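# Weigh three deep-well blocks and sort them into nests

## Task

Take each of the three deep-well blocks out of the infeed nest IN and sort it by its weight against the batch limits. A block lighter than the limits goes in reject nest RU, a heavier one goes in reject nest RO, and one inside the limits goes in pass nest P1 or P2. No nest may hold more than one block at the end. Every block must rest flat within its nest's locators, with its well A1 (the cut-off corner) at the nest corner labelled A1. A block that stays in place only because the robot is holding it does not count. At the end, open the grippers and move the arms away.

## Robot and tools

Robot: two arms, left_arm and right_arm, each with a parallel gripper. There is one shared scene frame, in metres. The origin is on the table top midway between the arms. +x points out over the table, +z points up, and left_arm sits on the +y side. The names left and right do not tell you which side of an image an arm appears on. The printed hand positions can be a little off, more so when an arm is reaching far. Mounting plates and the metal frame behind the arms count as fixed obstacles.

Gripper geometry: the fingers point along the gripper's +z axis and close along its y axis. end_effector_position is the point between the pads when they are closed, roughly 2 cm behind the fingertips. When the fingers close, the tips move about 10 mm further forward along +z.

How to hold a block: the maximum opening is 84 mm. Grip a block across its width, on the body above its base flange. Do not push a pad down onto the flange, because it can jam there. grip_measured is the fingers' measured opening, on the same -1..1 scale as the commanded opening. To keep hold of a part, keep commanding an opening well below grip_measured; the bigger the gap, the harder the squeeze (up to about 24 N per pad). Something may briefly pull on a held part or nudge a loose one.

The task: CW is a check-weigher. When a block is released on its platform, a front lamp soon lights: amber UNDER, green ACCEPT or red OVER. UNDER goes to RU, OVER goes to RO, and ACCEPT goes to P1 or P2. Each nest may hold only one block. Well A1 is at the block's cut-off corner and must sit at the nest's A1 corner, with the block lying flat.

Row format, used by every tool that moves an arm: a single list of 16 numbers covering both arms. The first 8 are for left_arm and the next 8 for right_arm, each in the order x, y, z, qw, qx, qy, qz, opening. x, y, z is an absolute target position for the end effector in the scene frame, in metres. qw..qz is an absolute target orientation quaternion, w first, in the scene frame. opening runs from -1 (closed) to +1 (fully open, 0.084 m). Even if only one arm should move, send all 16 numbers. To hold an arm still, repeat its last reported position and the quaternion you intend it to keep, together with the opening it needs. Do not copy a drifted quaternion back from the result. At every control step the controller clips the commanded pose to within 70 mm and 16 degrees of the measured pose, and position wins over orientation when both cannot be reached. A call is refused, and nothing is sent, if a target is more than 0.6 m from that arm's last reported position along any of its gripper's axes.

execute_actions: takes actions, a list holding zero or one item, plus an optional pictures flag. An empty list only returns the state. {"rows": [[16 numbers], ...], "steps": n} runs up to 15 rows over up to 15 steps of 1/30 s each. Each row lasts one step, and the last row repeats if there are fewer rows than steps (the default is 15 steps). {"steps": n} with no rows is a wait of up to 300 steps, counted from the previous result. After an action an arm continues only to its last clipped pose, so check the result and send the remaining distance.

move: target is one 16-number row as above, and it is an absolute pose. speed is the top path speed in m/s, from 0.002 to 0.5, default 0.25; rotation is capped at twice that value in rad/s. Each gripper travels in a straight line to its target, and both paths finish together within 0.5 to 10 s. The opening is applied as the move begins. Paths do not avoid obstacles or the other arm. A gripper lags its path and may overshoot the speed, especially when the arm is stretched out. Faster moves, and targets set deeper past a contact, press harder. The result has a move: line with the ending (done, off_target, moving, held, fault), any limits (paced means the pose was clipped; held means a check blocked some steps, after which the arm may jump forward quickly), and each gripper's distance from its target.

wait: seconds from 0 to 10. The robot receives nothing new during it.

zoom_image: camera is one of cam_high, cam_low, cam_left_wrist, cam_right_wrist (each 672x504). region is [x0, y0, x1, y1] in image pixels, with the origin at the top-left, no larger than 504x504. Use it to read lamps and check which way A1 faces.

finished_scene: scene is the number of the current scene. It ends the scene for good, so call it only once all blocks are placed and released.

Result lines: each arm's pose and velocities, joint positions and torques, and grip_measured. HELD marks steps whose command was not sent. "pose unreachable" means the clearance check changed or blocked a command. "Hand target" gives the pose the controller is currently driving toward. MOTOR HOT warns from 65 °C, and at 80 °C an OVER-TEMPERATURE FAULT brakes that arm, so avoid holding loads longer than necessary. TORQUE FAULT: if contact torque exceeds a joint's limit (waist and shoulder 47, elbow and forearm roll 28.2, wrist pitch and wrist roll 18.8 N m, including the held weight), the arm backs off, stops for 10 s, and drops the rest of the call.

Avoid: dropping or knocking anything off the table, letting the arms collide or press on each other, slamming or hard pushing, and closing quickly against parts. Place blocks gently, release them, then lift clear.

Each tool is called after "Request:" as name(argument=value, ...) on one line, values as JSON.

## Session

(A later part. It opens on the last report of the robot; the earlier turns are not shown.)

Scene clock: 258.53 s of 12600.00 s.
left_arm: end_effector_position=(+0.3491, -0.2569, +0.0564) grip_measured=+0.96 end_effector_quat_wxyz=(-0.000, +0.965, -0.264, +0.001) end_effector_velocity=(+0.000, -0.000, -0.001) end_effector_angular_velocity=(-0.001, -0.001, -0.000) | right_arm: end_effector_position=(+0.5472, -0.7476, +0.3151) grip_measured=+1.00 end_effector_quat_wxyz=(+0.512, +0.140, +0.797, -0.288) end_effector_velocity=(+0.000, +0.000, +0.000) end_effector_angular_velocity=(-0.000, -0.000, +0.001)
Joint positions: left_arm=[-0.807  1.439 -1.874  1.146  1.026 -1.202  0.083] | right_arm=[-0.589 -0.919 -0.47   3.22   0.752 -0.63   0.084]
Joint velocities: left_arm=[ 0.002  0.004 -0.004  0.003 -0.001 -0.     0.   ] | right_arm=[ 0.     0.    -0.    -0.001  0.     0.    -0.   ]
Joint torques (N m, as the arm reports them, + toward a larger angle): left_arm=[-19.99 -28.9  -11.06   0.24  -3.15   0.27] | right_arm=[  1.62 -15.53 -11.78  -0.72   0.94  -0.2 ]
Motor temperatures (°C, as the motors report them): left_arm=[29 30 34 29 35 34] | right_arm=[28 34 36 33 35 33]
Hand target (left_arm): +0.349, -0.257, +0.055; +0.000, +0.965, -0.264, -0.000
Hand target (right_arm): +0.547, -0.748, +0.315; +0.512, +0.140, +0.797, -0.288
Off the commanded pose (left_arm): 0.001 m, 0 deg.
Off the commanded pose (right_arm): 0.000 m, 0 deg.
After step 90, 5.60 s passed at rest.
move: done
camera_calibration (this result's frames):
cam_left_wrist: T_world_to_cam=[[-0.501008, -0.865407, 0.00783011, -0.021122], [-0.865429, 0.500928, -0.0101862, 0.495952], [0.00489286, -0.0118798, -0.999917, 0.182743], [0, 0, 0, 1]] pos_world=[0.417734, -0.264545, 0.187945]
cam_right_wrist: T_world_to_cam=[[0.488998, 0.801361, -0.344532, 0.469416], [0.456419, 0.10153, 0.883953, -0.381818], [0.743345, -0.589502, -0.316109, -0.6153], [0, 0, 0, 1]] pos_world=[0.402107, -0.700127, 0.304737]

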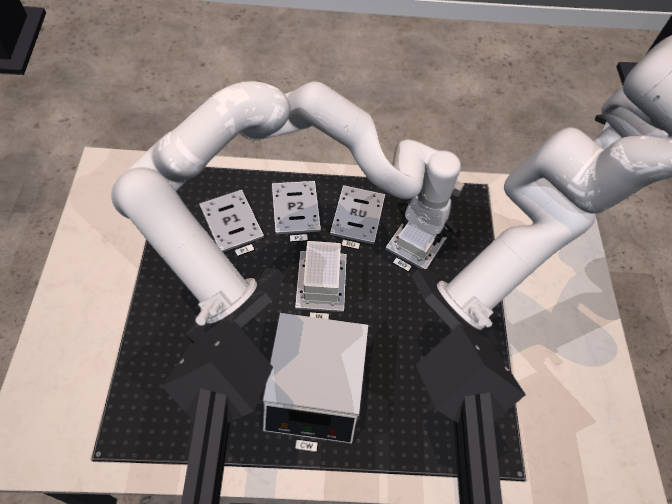

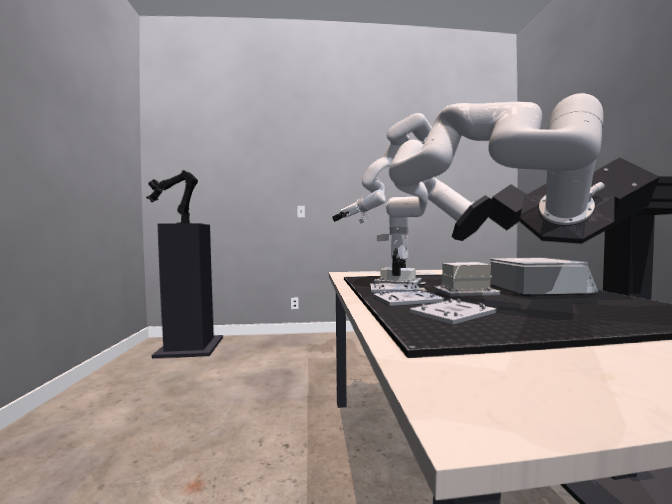

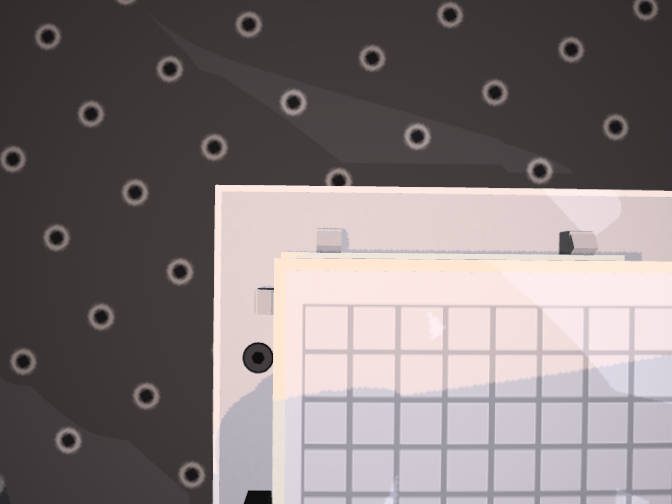

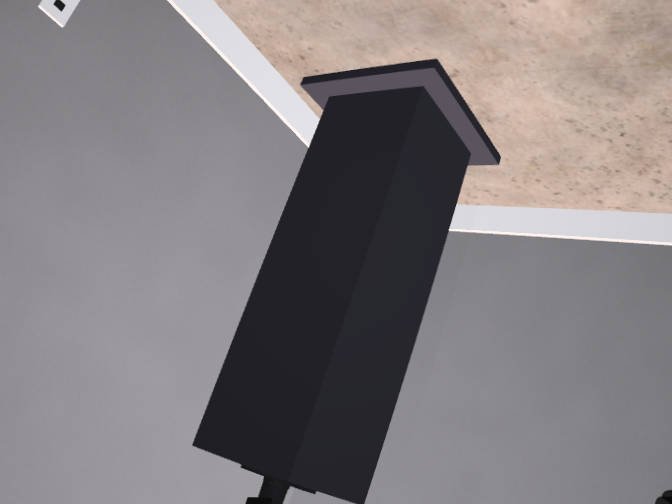

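Request:
move(target=[0.3491,-0.2568,0.0565,0,0.9646,-0.2639,0,1,0.5472,-0.7476,0.3151,0.512,0.140,0.797,-0.288,1], speed=0.01)

Request:
move(target=[0.3491,-0.2568,0.15,0,0.9646,-0.2639,0,1,0.5472,-0.7476,0.3151,0.512,0.140,0.797,-0.288,1], speed=0.05)

Request:
move(target=[0.199,0.0,0.15,0,1,-0.008,0,1,0.5472,-0.7476,0.3151,0.512,0.140,0.797,-0.288,1], speed=0.15)

Request:
move(target=[0.199,0.0,0.121,0,1,-0.008,0,1,0.5472,-0.7476,0.3151,0.512,0.140,0.797,-0.288,1], speed=0.03)

Request:
zoom_image(camera="cam_high", region=[370, 180, 470, 280])

Scene clock: 278.17 s of 12600.00 s.
left_arm: end_effector_position=(+0.3491, -0.2566, +0.0562) grip_measured=+1.00 end_effector_quat_wxyz=(-0.000, +0.965, -0.264, -0.000) end_effector_velocity=(-0.001, -0.001, +0.000) end_effector_angular_velocity=(-0.002, +0.001, -0.001) | right_arm: end_effector_position=(+0.5472, -0.7476, +0.3151) grip_measured=+1.00 end_effector_quat_wxyz=(+0.512, +0.140, +0.797, -0.288) end_effector_velocity=(-0.000, -0.000, -0.000) end_effector_angular_velocity=(+0.000, +0.001, -0.001)
Joint positions: left_arm=[-0.807  1.438 -1.874  1.144  1.027 -1.201  0.084] | right_arm=[-0.589 -0.919 -0.47   3.22   0.752 -0.63   0.084]
Joint velocities: left_arm=[-0.001  0.     0.001 -0.    -0.002 -0.     0.   ] | right_arm=[-0.001 -0.     0.     0.001 -0.001 -0.     0.   ]
Joint torques (N m, as the arm reports them, + toward a larger angle): left_arm=[-24.49 -31.72 -10.29  -0.35  -2.25   0.11] | right_arm=[  1.14 -15.49 -12.1   -0.59   1.15  -0.12]
Motor temperatures (°C, as the motors report them): left_arm=[29 30 34 29 35 34] | right_arm=[28 34 36 33 35 33]
Hand target (left_arm): +0.349, -0.257, +0.056; +0.000, +0.965, -0.264, -0.000
Hand target (right_arm): +0.547, -0.748, +0.315; +0.512, +0.140, +0.797, -0.288
Off the commanded pose (left_arm): 0.000 m, 0 deg.
Off the commanded pose (right_arm): 0.000 m, 0 deg.
After step 90, 15.70 s passed at rest.
move: done
camera_calibration (this result's frames):
cam_left_wrist: T_world_to_cam=[[-0.500679, -0.865598, 0.0077681, -0.0209879], [-0.865626, 0.500619, -0.00853066, 0.495585], [0.00349527, -0.0109954, -0.999933, 0.183279], [0, 0, 0, 1]] pos_world=[0.417842, -0.264251, 0.187658]
cam_right_wrist: T_world_to_cam=[[0.488998, 0.801361, -0.344532, 0.469416], [0.456419, 0.10153, 0.883953, -0.381818], [0.743346, -0.589502, -0.316109, -0.6153], [0, 0, 0, 1]] pos_world=[0.402107, -0.700127, 0.304737]

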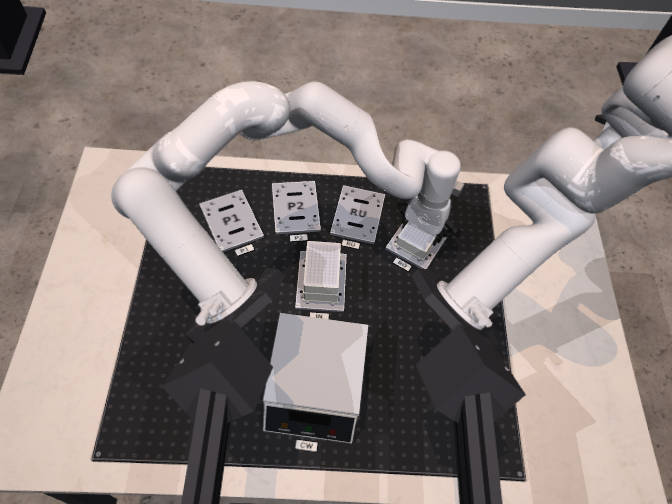

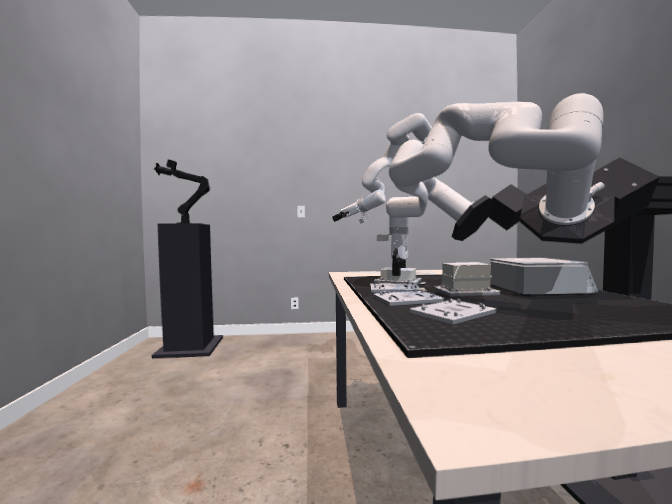

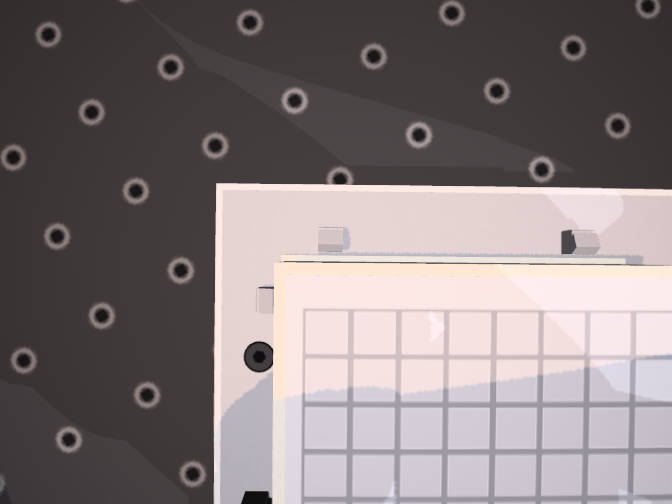

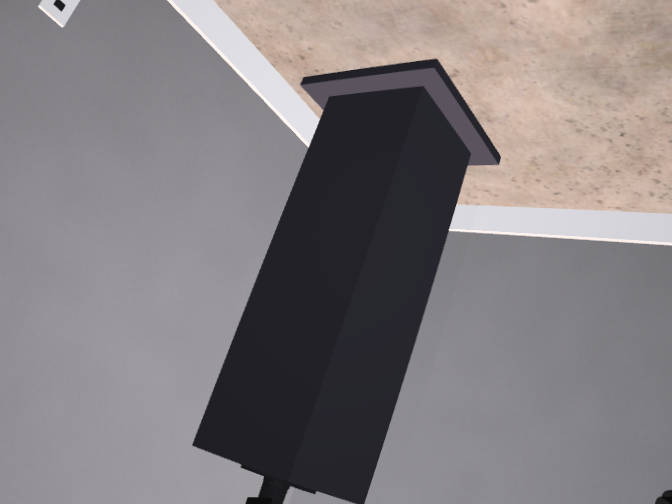

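Scene clock: 280.43 s of 12600.00 s.
left_arm: end_effector_position=(+0.3490, -0.2566, +0.1495) grip_measured=+1.00 end_effector_quat_wxyz=(-0.000, +0.965, -0.264, +0.000) end_effector_velocity=(-0.001, +0.001, +0.002) end_effector_angular_velocity=(+0.001, +0.001, -0.001) | right_arm: end_effector_position=(+0.5472, -0.7476, +0.3151) grip_measured=+1.00 end_effector_quat_wxyz=(+0.512, +0.140, +0.797, -0.288) end_effector_velocity=(+0.000, +0.000, -0.000) end_effector_angular_velocity=(+0.000, -0.000, +0.002)
Joint positions: left_arm=[-0.949  1.282 -1.771  1.008  1.108 -1.182  0.084] | right_arm=[-0.589 -0.919 -0.47   3.22   0.752 -0.63   0.084]
Joint velocities: left_arm=[-0.004 -0.004  0.003 -0.004  0.003  0.001 -0.   ] | right_arm=[ 0.001  0.     0.    -0.002 -0.     0.001 -0.   ]
Joint torques (N m, as the arm reports them, + toward a larger angle): left_arm=[-24.7  -33.56 -12.48  -0.52  -2.13  -0.03] | right_arm=[  1.73 -15.45 -12.09  -0.5    1.06   0.09]
Motor temperatures (°C, as the motors report them): left_arm=[29 30 34 29 35 34] | right_arm=[28 34 36 33 35 33]
Hand target (left_arm): +0.349, -0.257, +0.150; -0.000, +0.965, -0.264, +0.000
Hand target (right_arm): +0.547, -0.748, +0.315; +0.512, +0.140, +0.797, -0.288
Off the commanded pose (left_arm): 0.001 m, 0 deg.
Off the commanded pose (right_arm): 0.000 m, 0 deg.
move: done
camera_calibration (this result's frames):
cam_left_wrist: T_world_to_cam=[[-0.500666, -0.865606, 0.00767615, -0.0217694], [-0.865632, 0.500602, -0.00895286, 0.496409], [0.00390696, -0.0111271, -0.99993, 0.276343], [0, 0, 0, 1]] pos_world=[0.417728, -0.264272, 0.280935]
cam_right_wrist: T_world_to_cam=[[0.488998, 0.801361, -0.344532, 0.469416], [0.456419, 0.10153, 0.883953, -0.381818], [0.743345, -0.589502, -0.316109, -0.6153], [0, 0, 0, 1]] pos_world=[0.402107, -0.700127, 0.304737]

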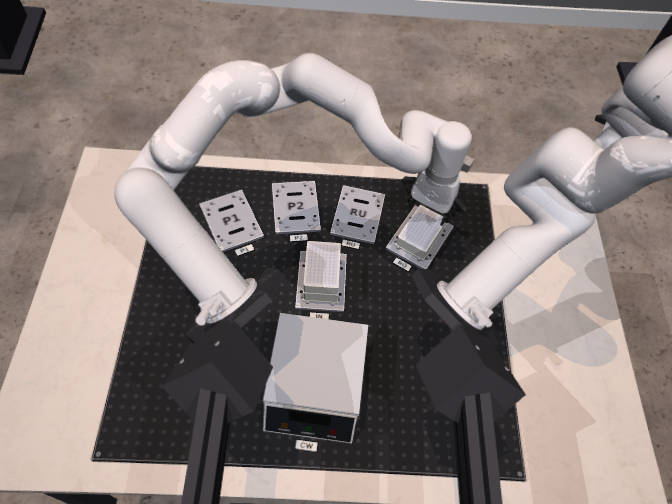

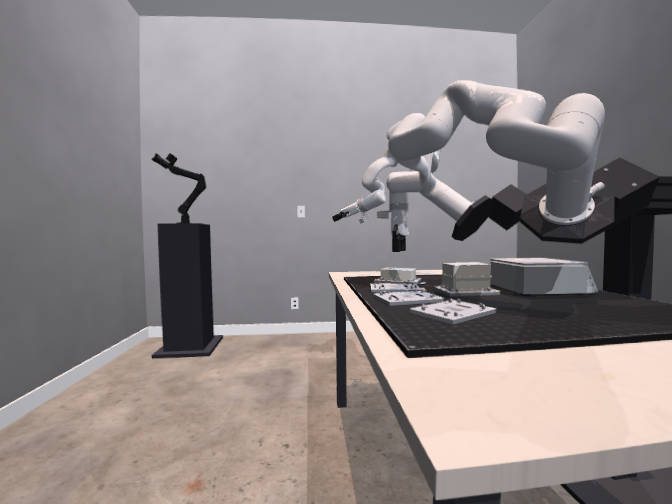

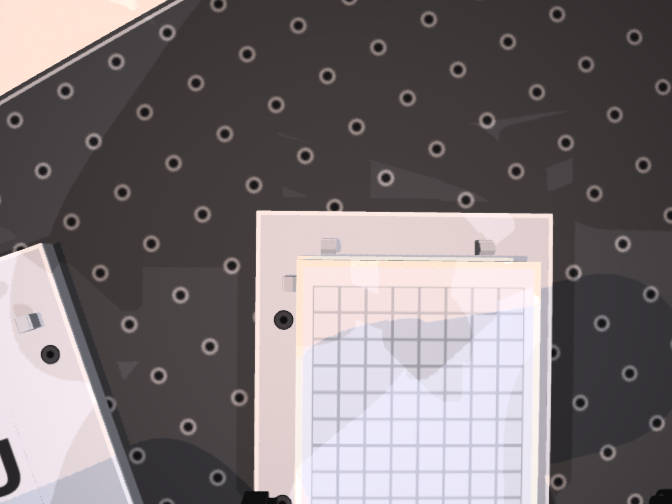

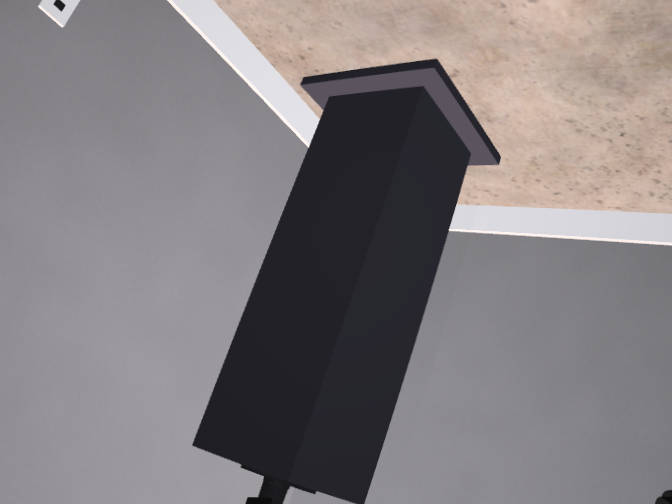

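Scene clock: 283.00 s of 12600.00 s.
left_arm: end_effector_position=(+0.1998, -0.0000, +0.1497) grip_measured=+1.00 end_effector_quat_wxyz=(+0.000, +1.000, -0.008, -0.000) end_effector_velocity=(-0.001, +0.003, +0.001) end_effector_angular_velocity=(-0.004, -0.003, +0.002) | right_arm: end_effector_position=(+0.5472, -0.7476, +0.3151) grip_measured=+1.00 end_effector_quat_wxyz=(+0.512, +0.140, +0.797, -0.288) end_effector_velocity=(-0.000, -0.001, +0.000) end_effector_angular_velocity=(-0.001, -0.000, -0.002)
Joint positions: left_arm=[-0.923  0.615 -0.575  1.355  0.893 -2.279  0.084] | right_arm=[-0.589 -0.919 -0.47   3.22   0.752 -0.63   0.084]
Joint velocities: left_arm=[-0.001 -0.008  0.012  0.008 -0.002 -0.011  0.   ] | right_arm=[-0.001 -0.     0.     0.001  0.002 -0.    -0.   ]
Joint torques (N m, as the arm reports them, + toward a larger angle): left_arm=[-14.29 -18.45  -7.35  -0.61  -2.06   0.15] | right_arm=[  1.57 -15.89 -12.08  -0.29   1.    -0.43]
Motor temperatures (°C, as the motors report them): left_arm=[29 30 34 29 35 34] | right_arm=[28 34 36 33 35 33]
Hand target (left_arm): +0.200, +0.000, +0.150; +0.001, +1.000, -0.008, -0.000
Hand target (right_arm): +0.547, -0.748, +0.315; +0.512, +0.140, +0.797, -0.288
Off the commanded pose (left_arm): 0.001 m, 0 deg.
Off the commanded pose (right_arm): 0.000 m, 0 deg.
move: done
camera_calibration (this result's frames):
cam_left_wrist: T_world_to_cam=[[-0.00703539, -0.999934, 0.0090716, 0.026793], [-0.999939, 0.00695809, -0.00852396, 0.265589], [0.00846028, -0.00913102, -0.999923, 0.279048], [0, 0, 0, 1]] pos_world=[0.263401, 0.0274913, 0.281047]
cam_right_wrist: T_world_to_cam=[[0.488998, 0.801361, -0.344532, 0.469416], [0.456419, 0.10153, 0.883953, -0.381818], [0.743346, -0.589502, -0.316109, -0.615301], [0, 0, 0, 1]] pos_world=[0.402107, -0.700127, 0.304737]

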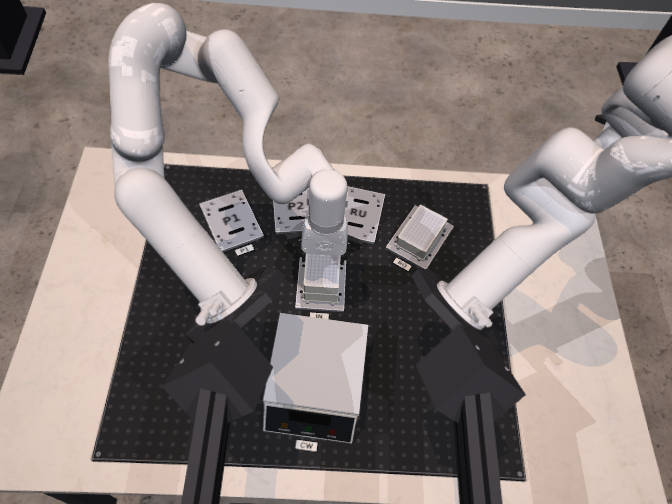

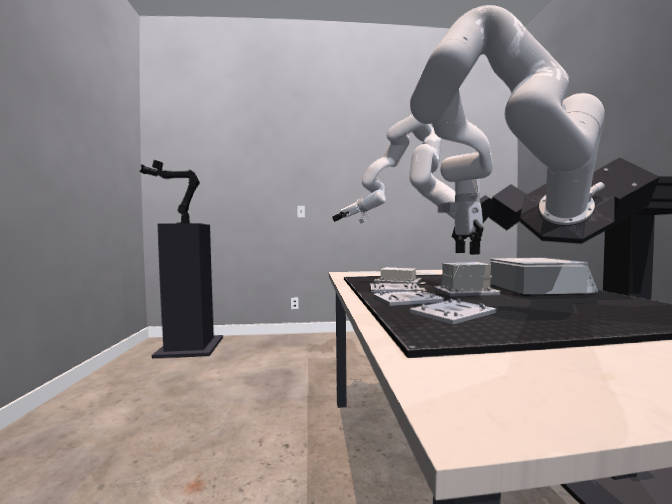

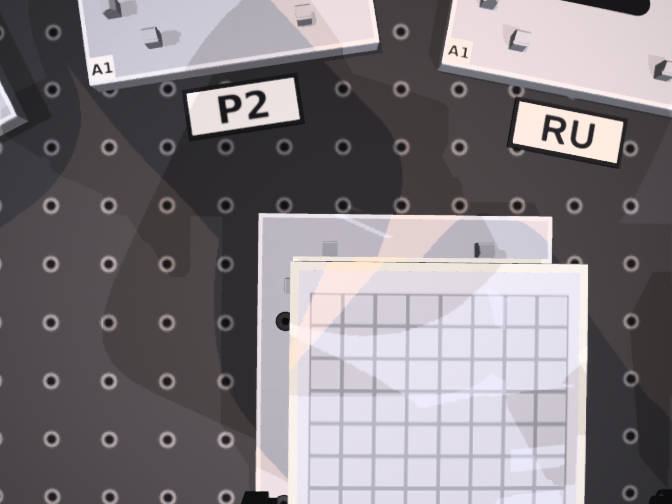

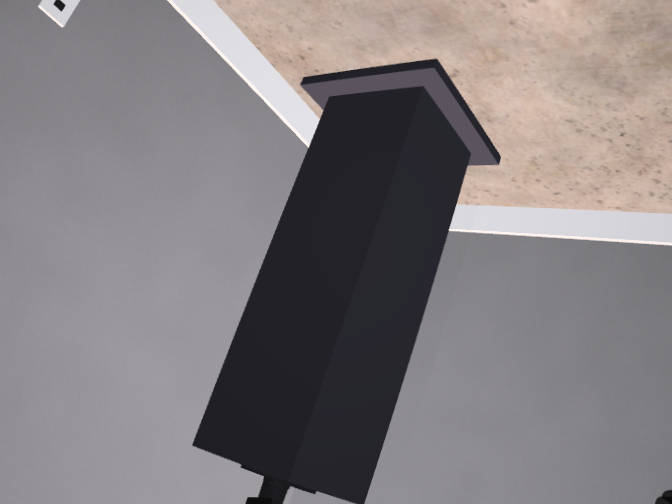

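Scene clock: 284.33 s of 12600.00 s.
left_arm: end_effector_position=(+0.1990, -0.0001, +0.1213) grip_measured=+1.00 end_effector_quat_wxyz=(+0.000, +1.000, -0.008, -0.000) end_effector_velocity=(+0.001, +0.000, -0.003) end_effector_angular_velocity=(+0.002, -0.002, +0.001) | right_arm: end_effector_position=(+0.5472, -0.7476, +0.3151) grip_measured=+1.00 end_effector_quat_wxyz=(+0.512, +0.140, +0.797, -0.288) end_effector_velocity=(+0.000, +0.001, -0.001) end_effector_angular_velocity=(+0.002, +0.002, +0.001)
Joint positions: left_arm=[-0.843  0.689 -0.605  1.47   0.892 -2.335  0.084] | right_arm=[-0.589 -0.919 -0.47   3.22   0.752 -0.63   0.084]
Joint velocities: left_arm=[ 0.008  0.006 -0.003  0.01   0.003 -0.005 -0.   ] | right_arm=[ 0.001  0.    -0.    -0.    -0.003 -0.    -0.   ]
Joint torques (N m, as the arm reports them, + toward a larger angle): left_arm=[-14.67 -19.07  -5.3   -0.45  -2.03   0.07] | right_arm=[  1.65 -15.36 -12.32  -0.22   0.86  -0.18]
Motor temperatures (°C, as the motors report them): left_arm=[29 30 34 29 35 34] | right_arm=[28 34 36 33 35 33]
Hand target (left_arm): +0.199, -0.000, +0.121; +0.000, +1.000, -0.008, -0.000
Hand target (right_arm): +0.547, -0.748, +0.315; +0.512, +0.140, +0.797, -0.288
Off the commanded pose (left_arm): 0.000 m, 0 deg.
Off the commanded pose (right_arm): 0.000 m, 0 deg.
move: done
camera_calibration (this result's frames):
cam_left_wrist: T_world_to_cam=[[-0.00639728, -0.999944, 0.00838947, 0.0269452], [-0.999941, 0.00632276, -0.00887943, 0.264572], [0.00882589, -0.00844577, -0.999925, 0.250644], [0, 0, 0, 1]] pos_world=[0.262517, 0.0273877, 0.252749]
cam_right_wrist: T_world_to_cam=[[0.488998, 0.801361, -0.344532, 0.469416], [0.456419, 0.10153, 0.883953, -0.381818], [0.743346, -0.589502, -0.316109, -0.6153], [0, 0, 0, 1]] pos_world=[0.402107, -0.700127, 0.304737]

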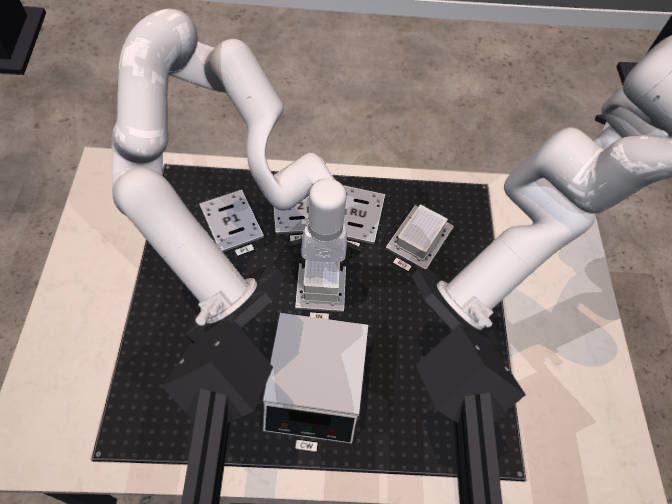

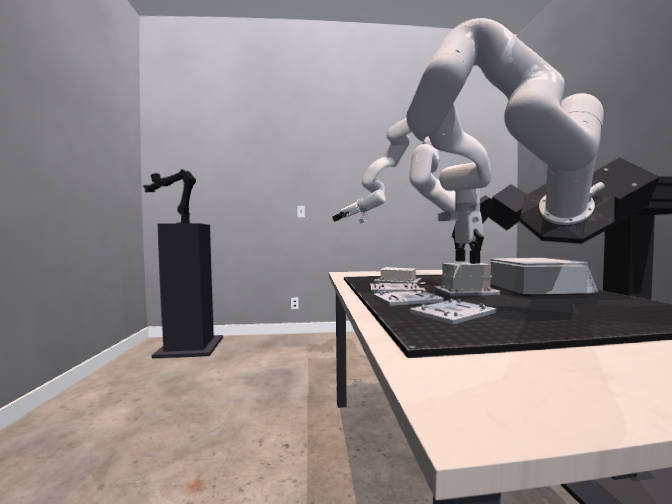

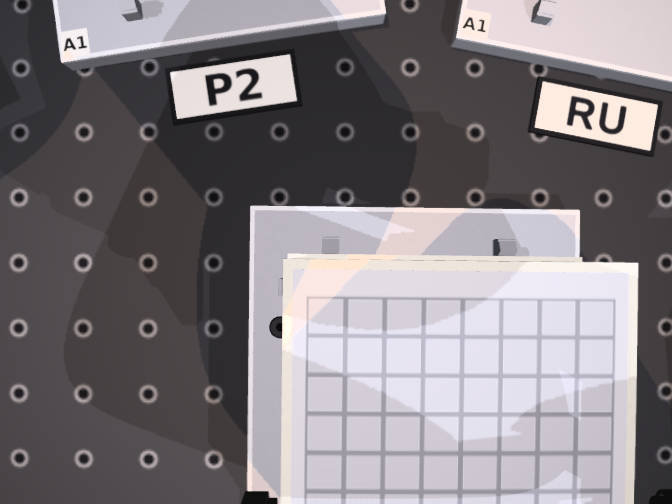

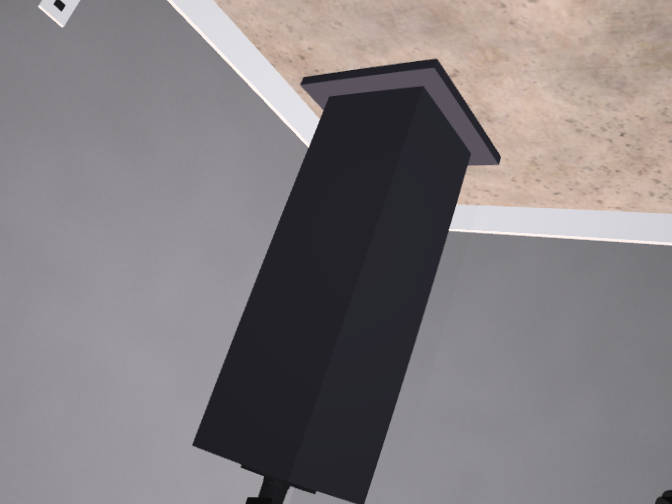

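Region (370, 180, 470, 280) of cam_high's 672x504 image, scaled by 5.040, with more detail than that image has.

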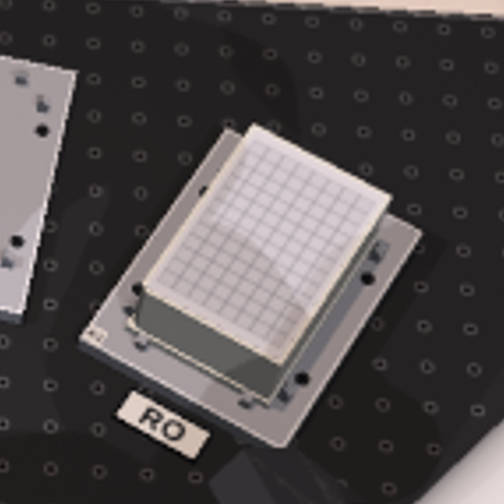

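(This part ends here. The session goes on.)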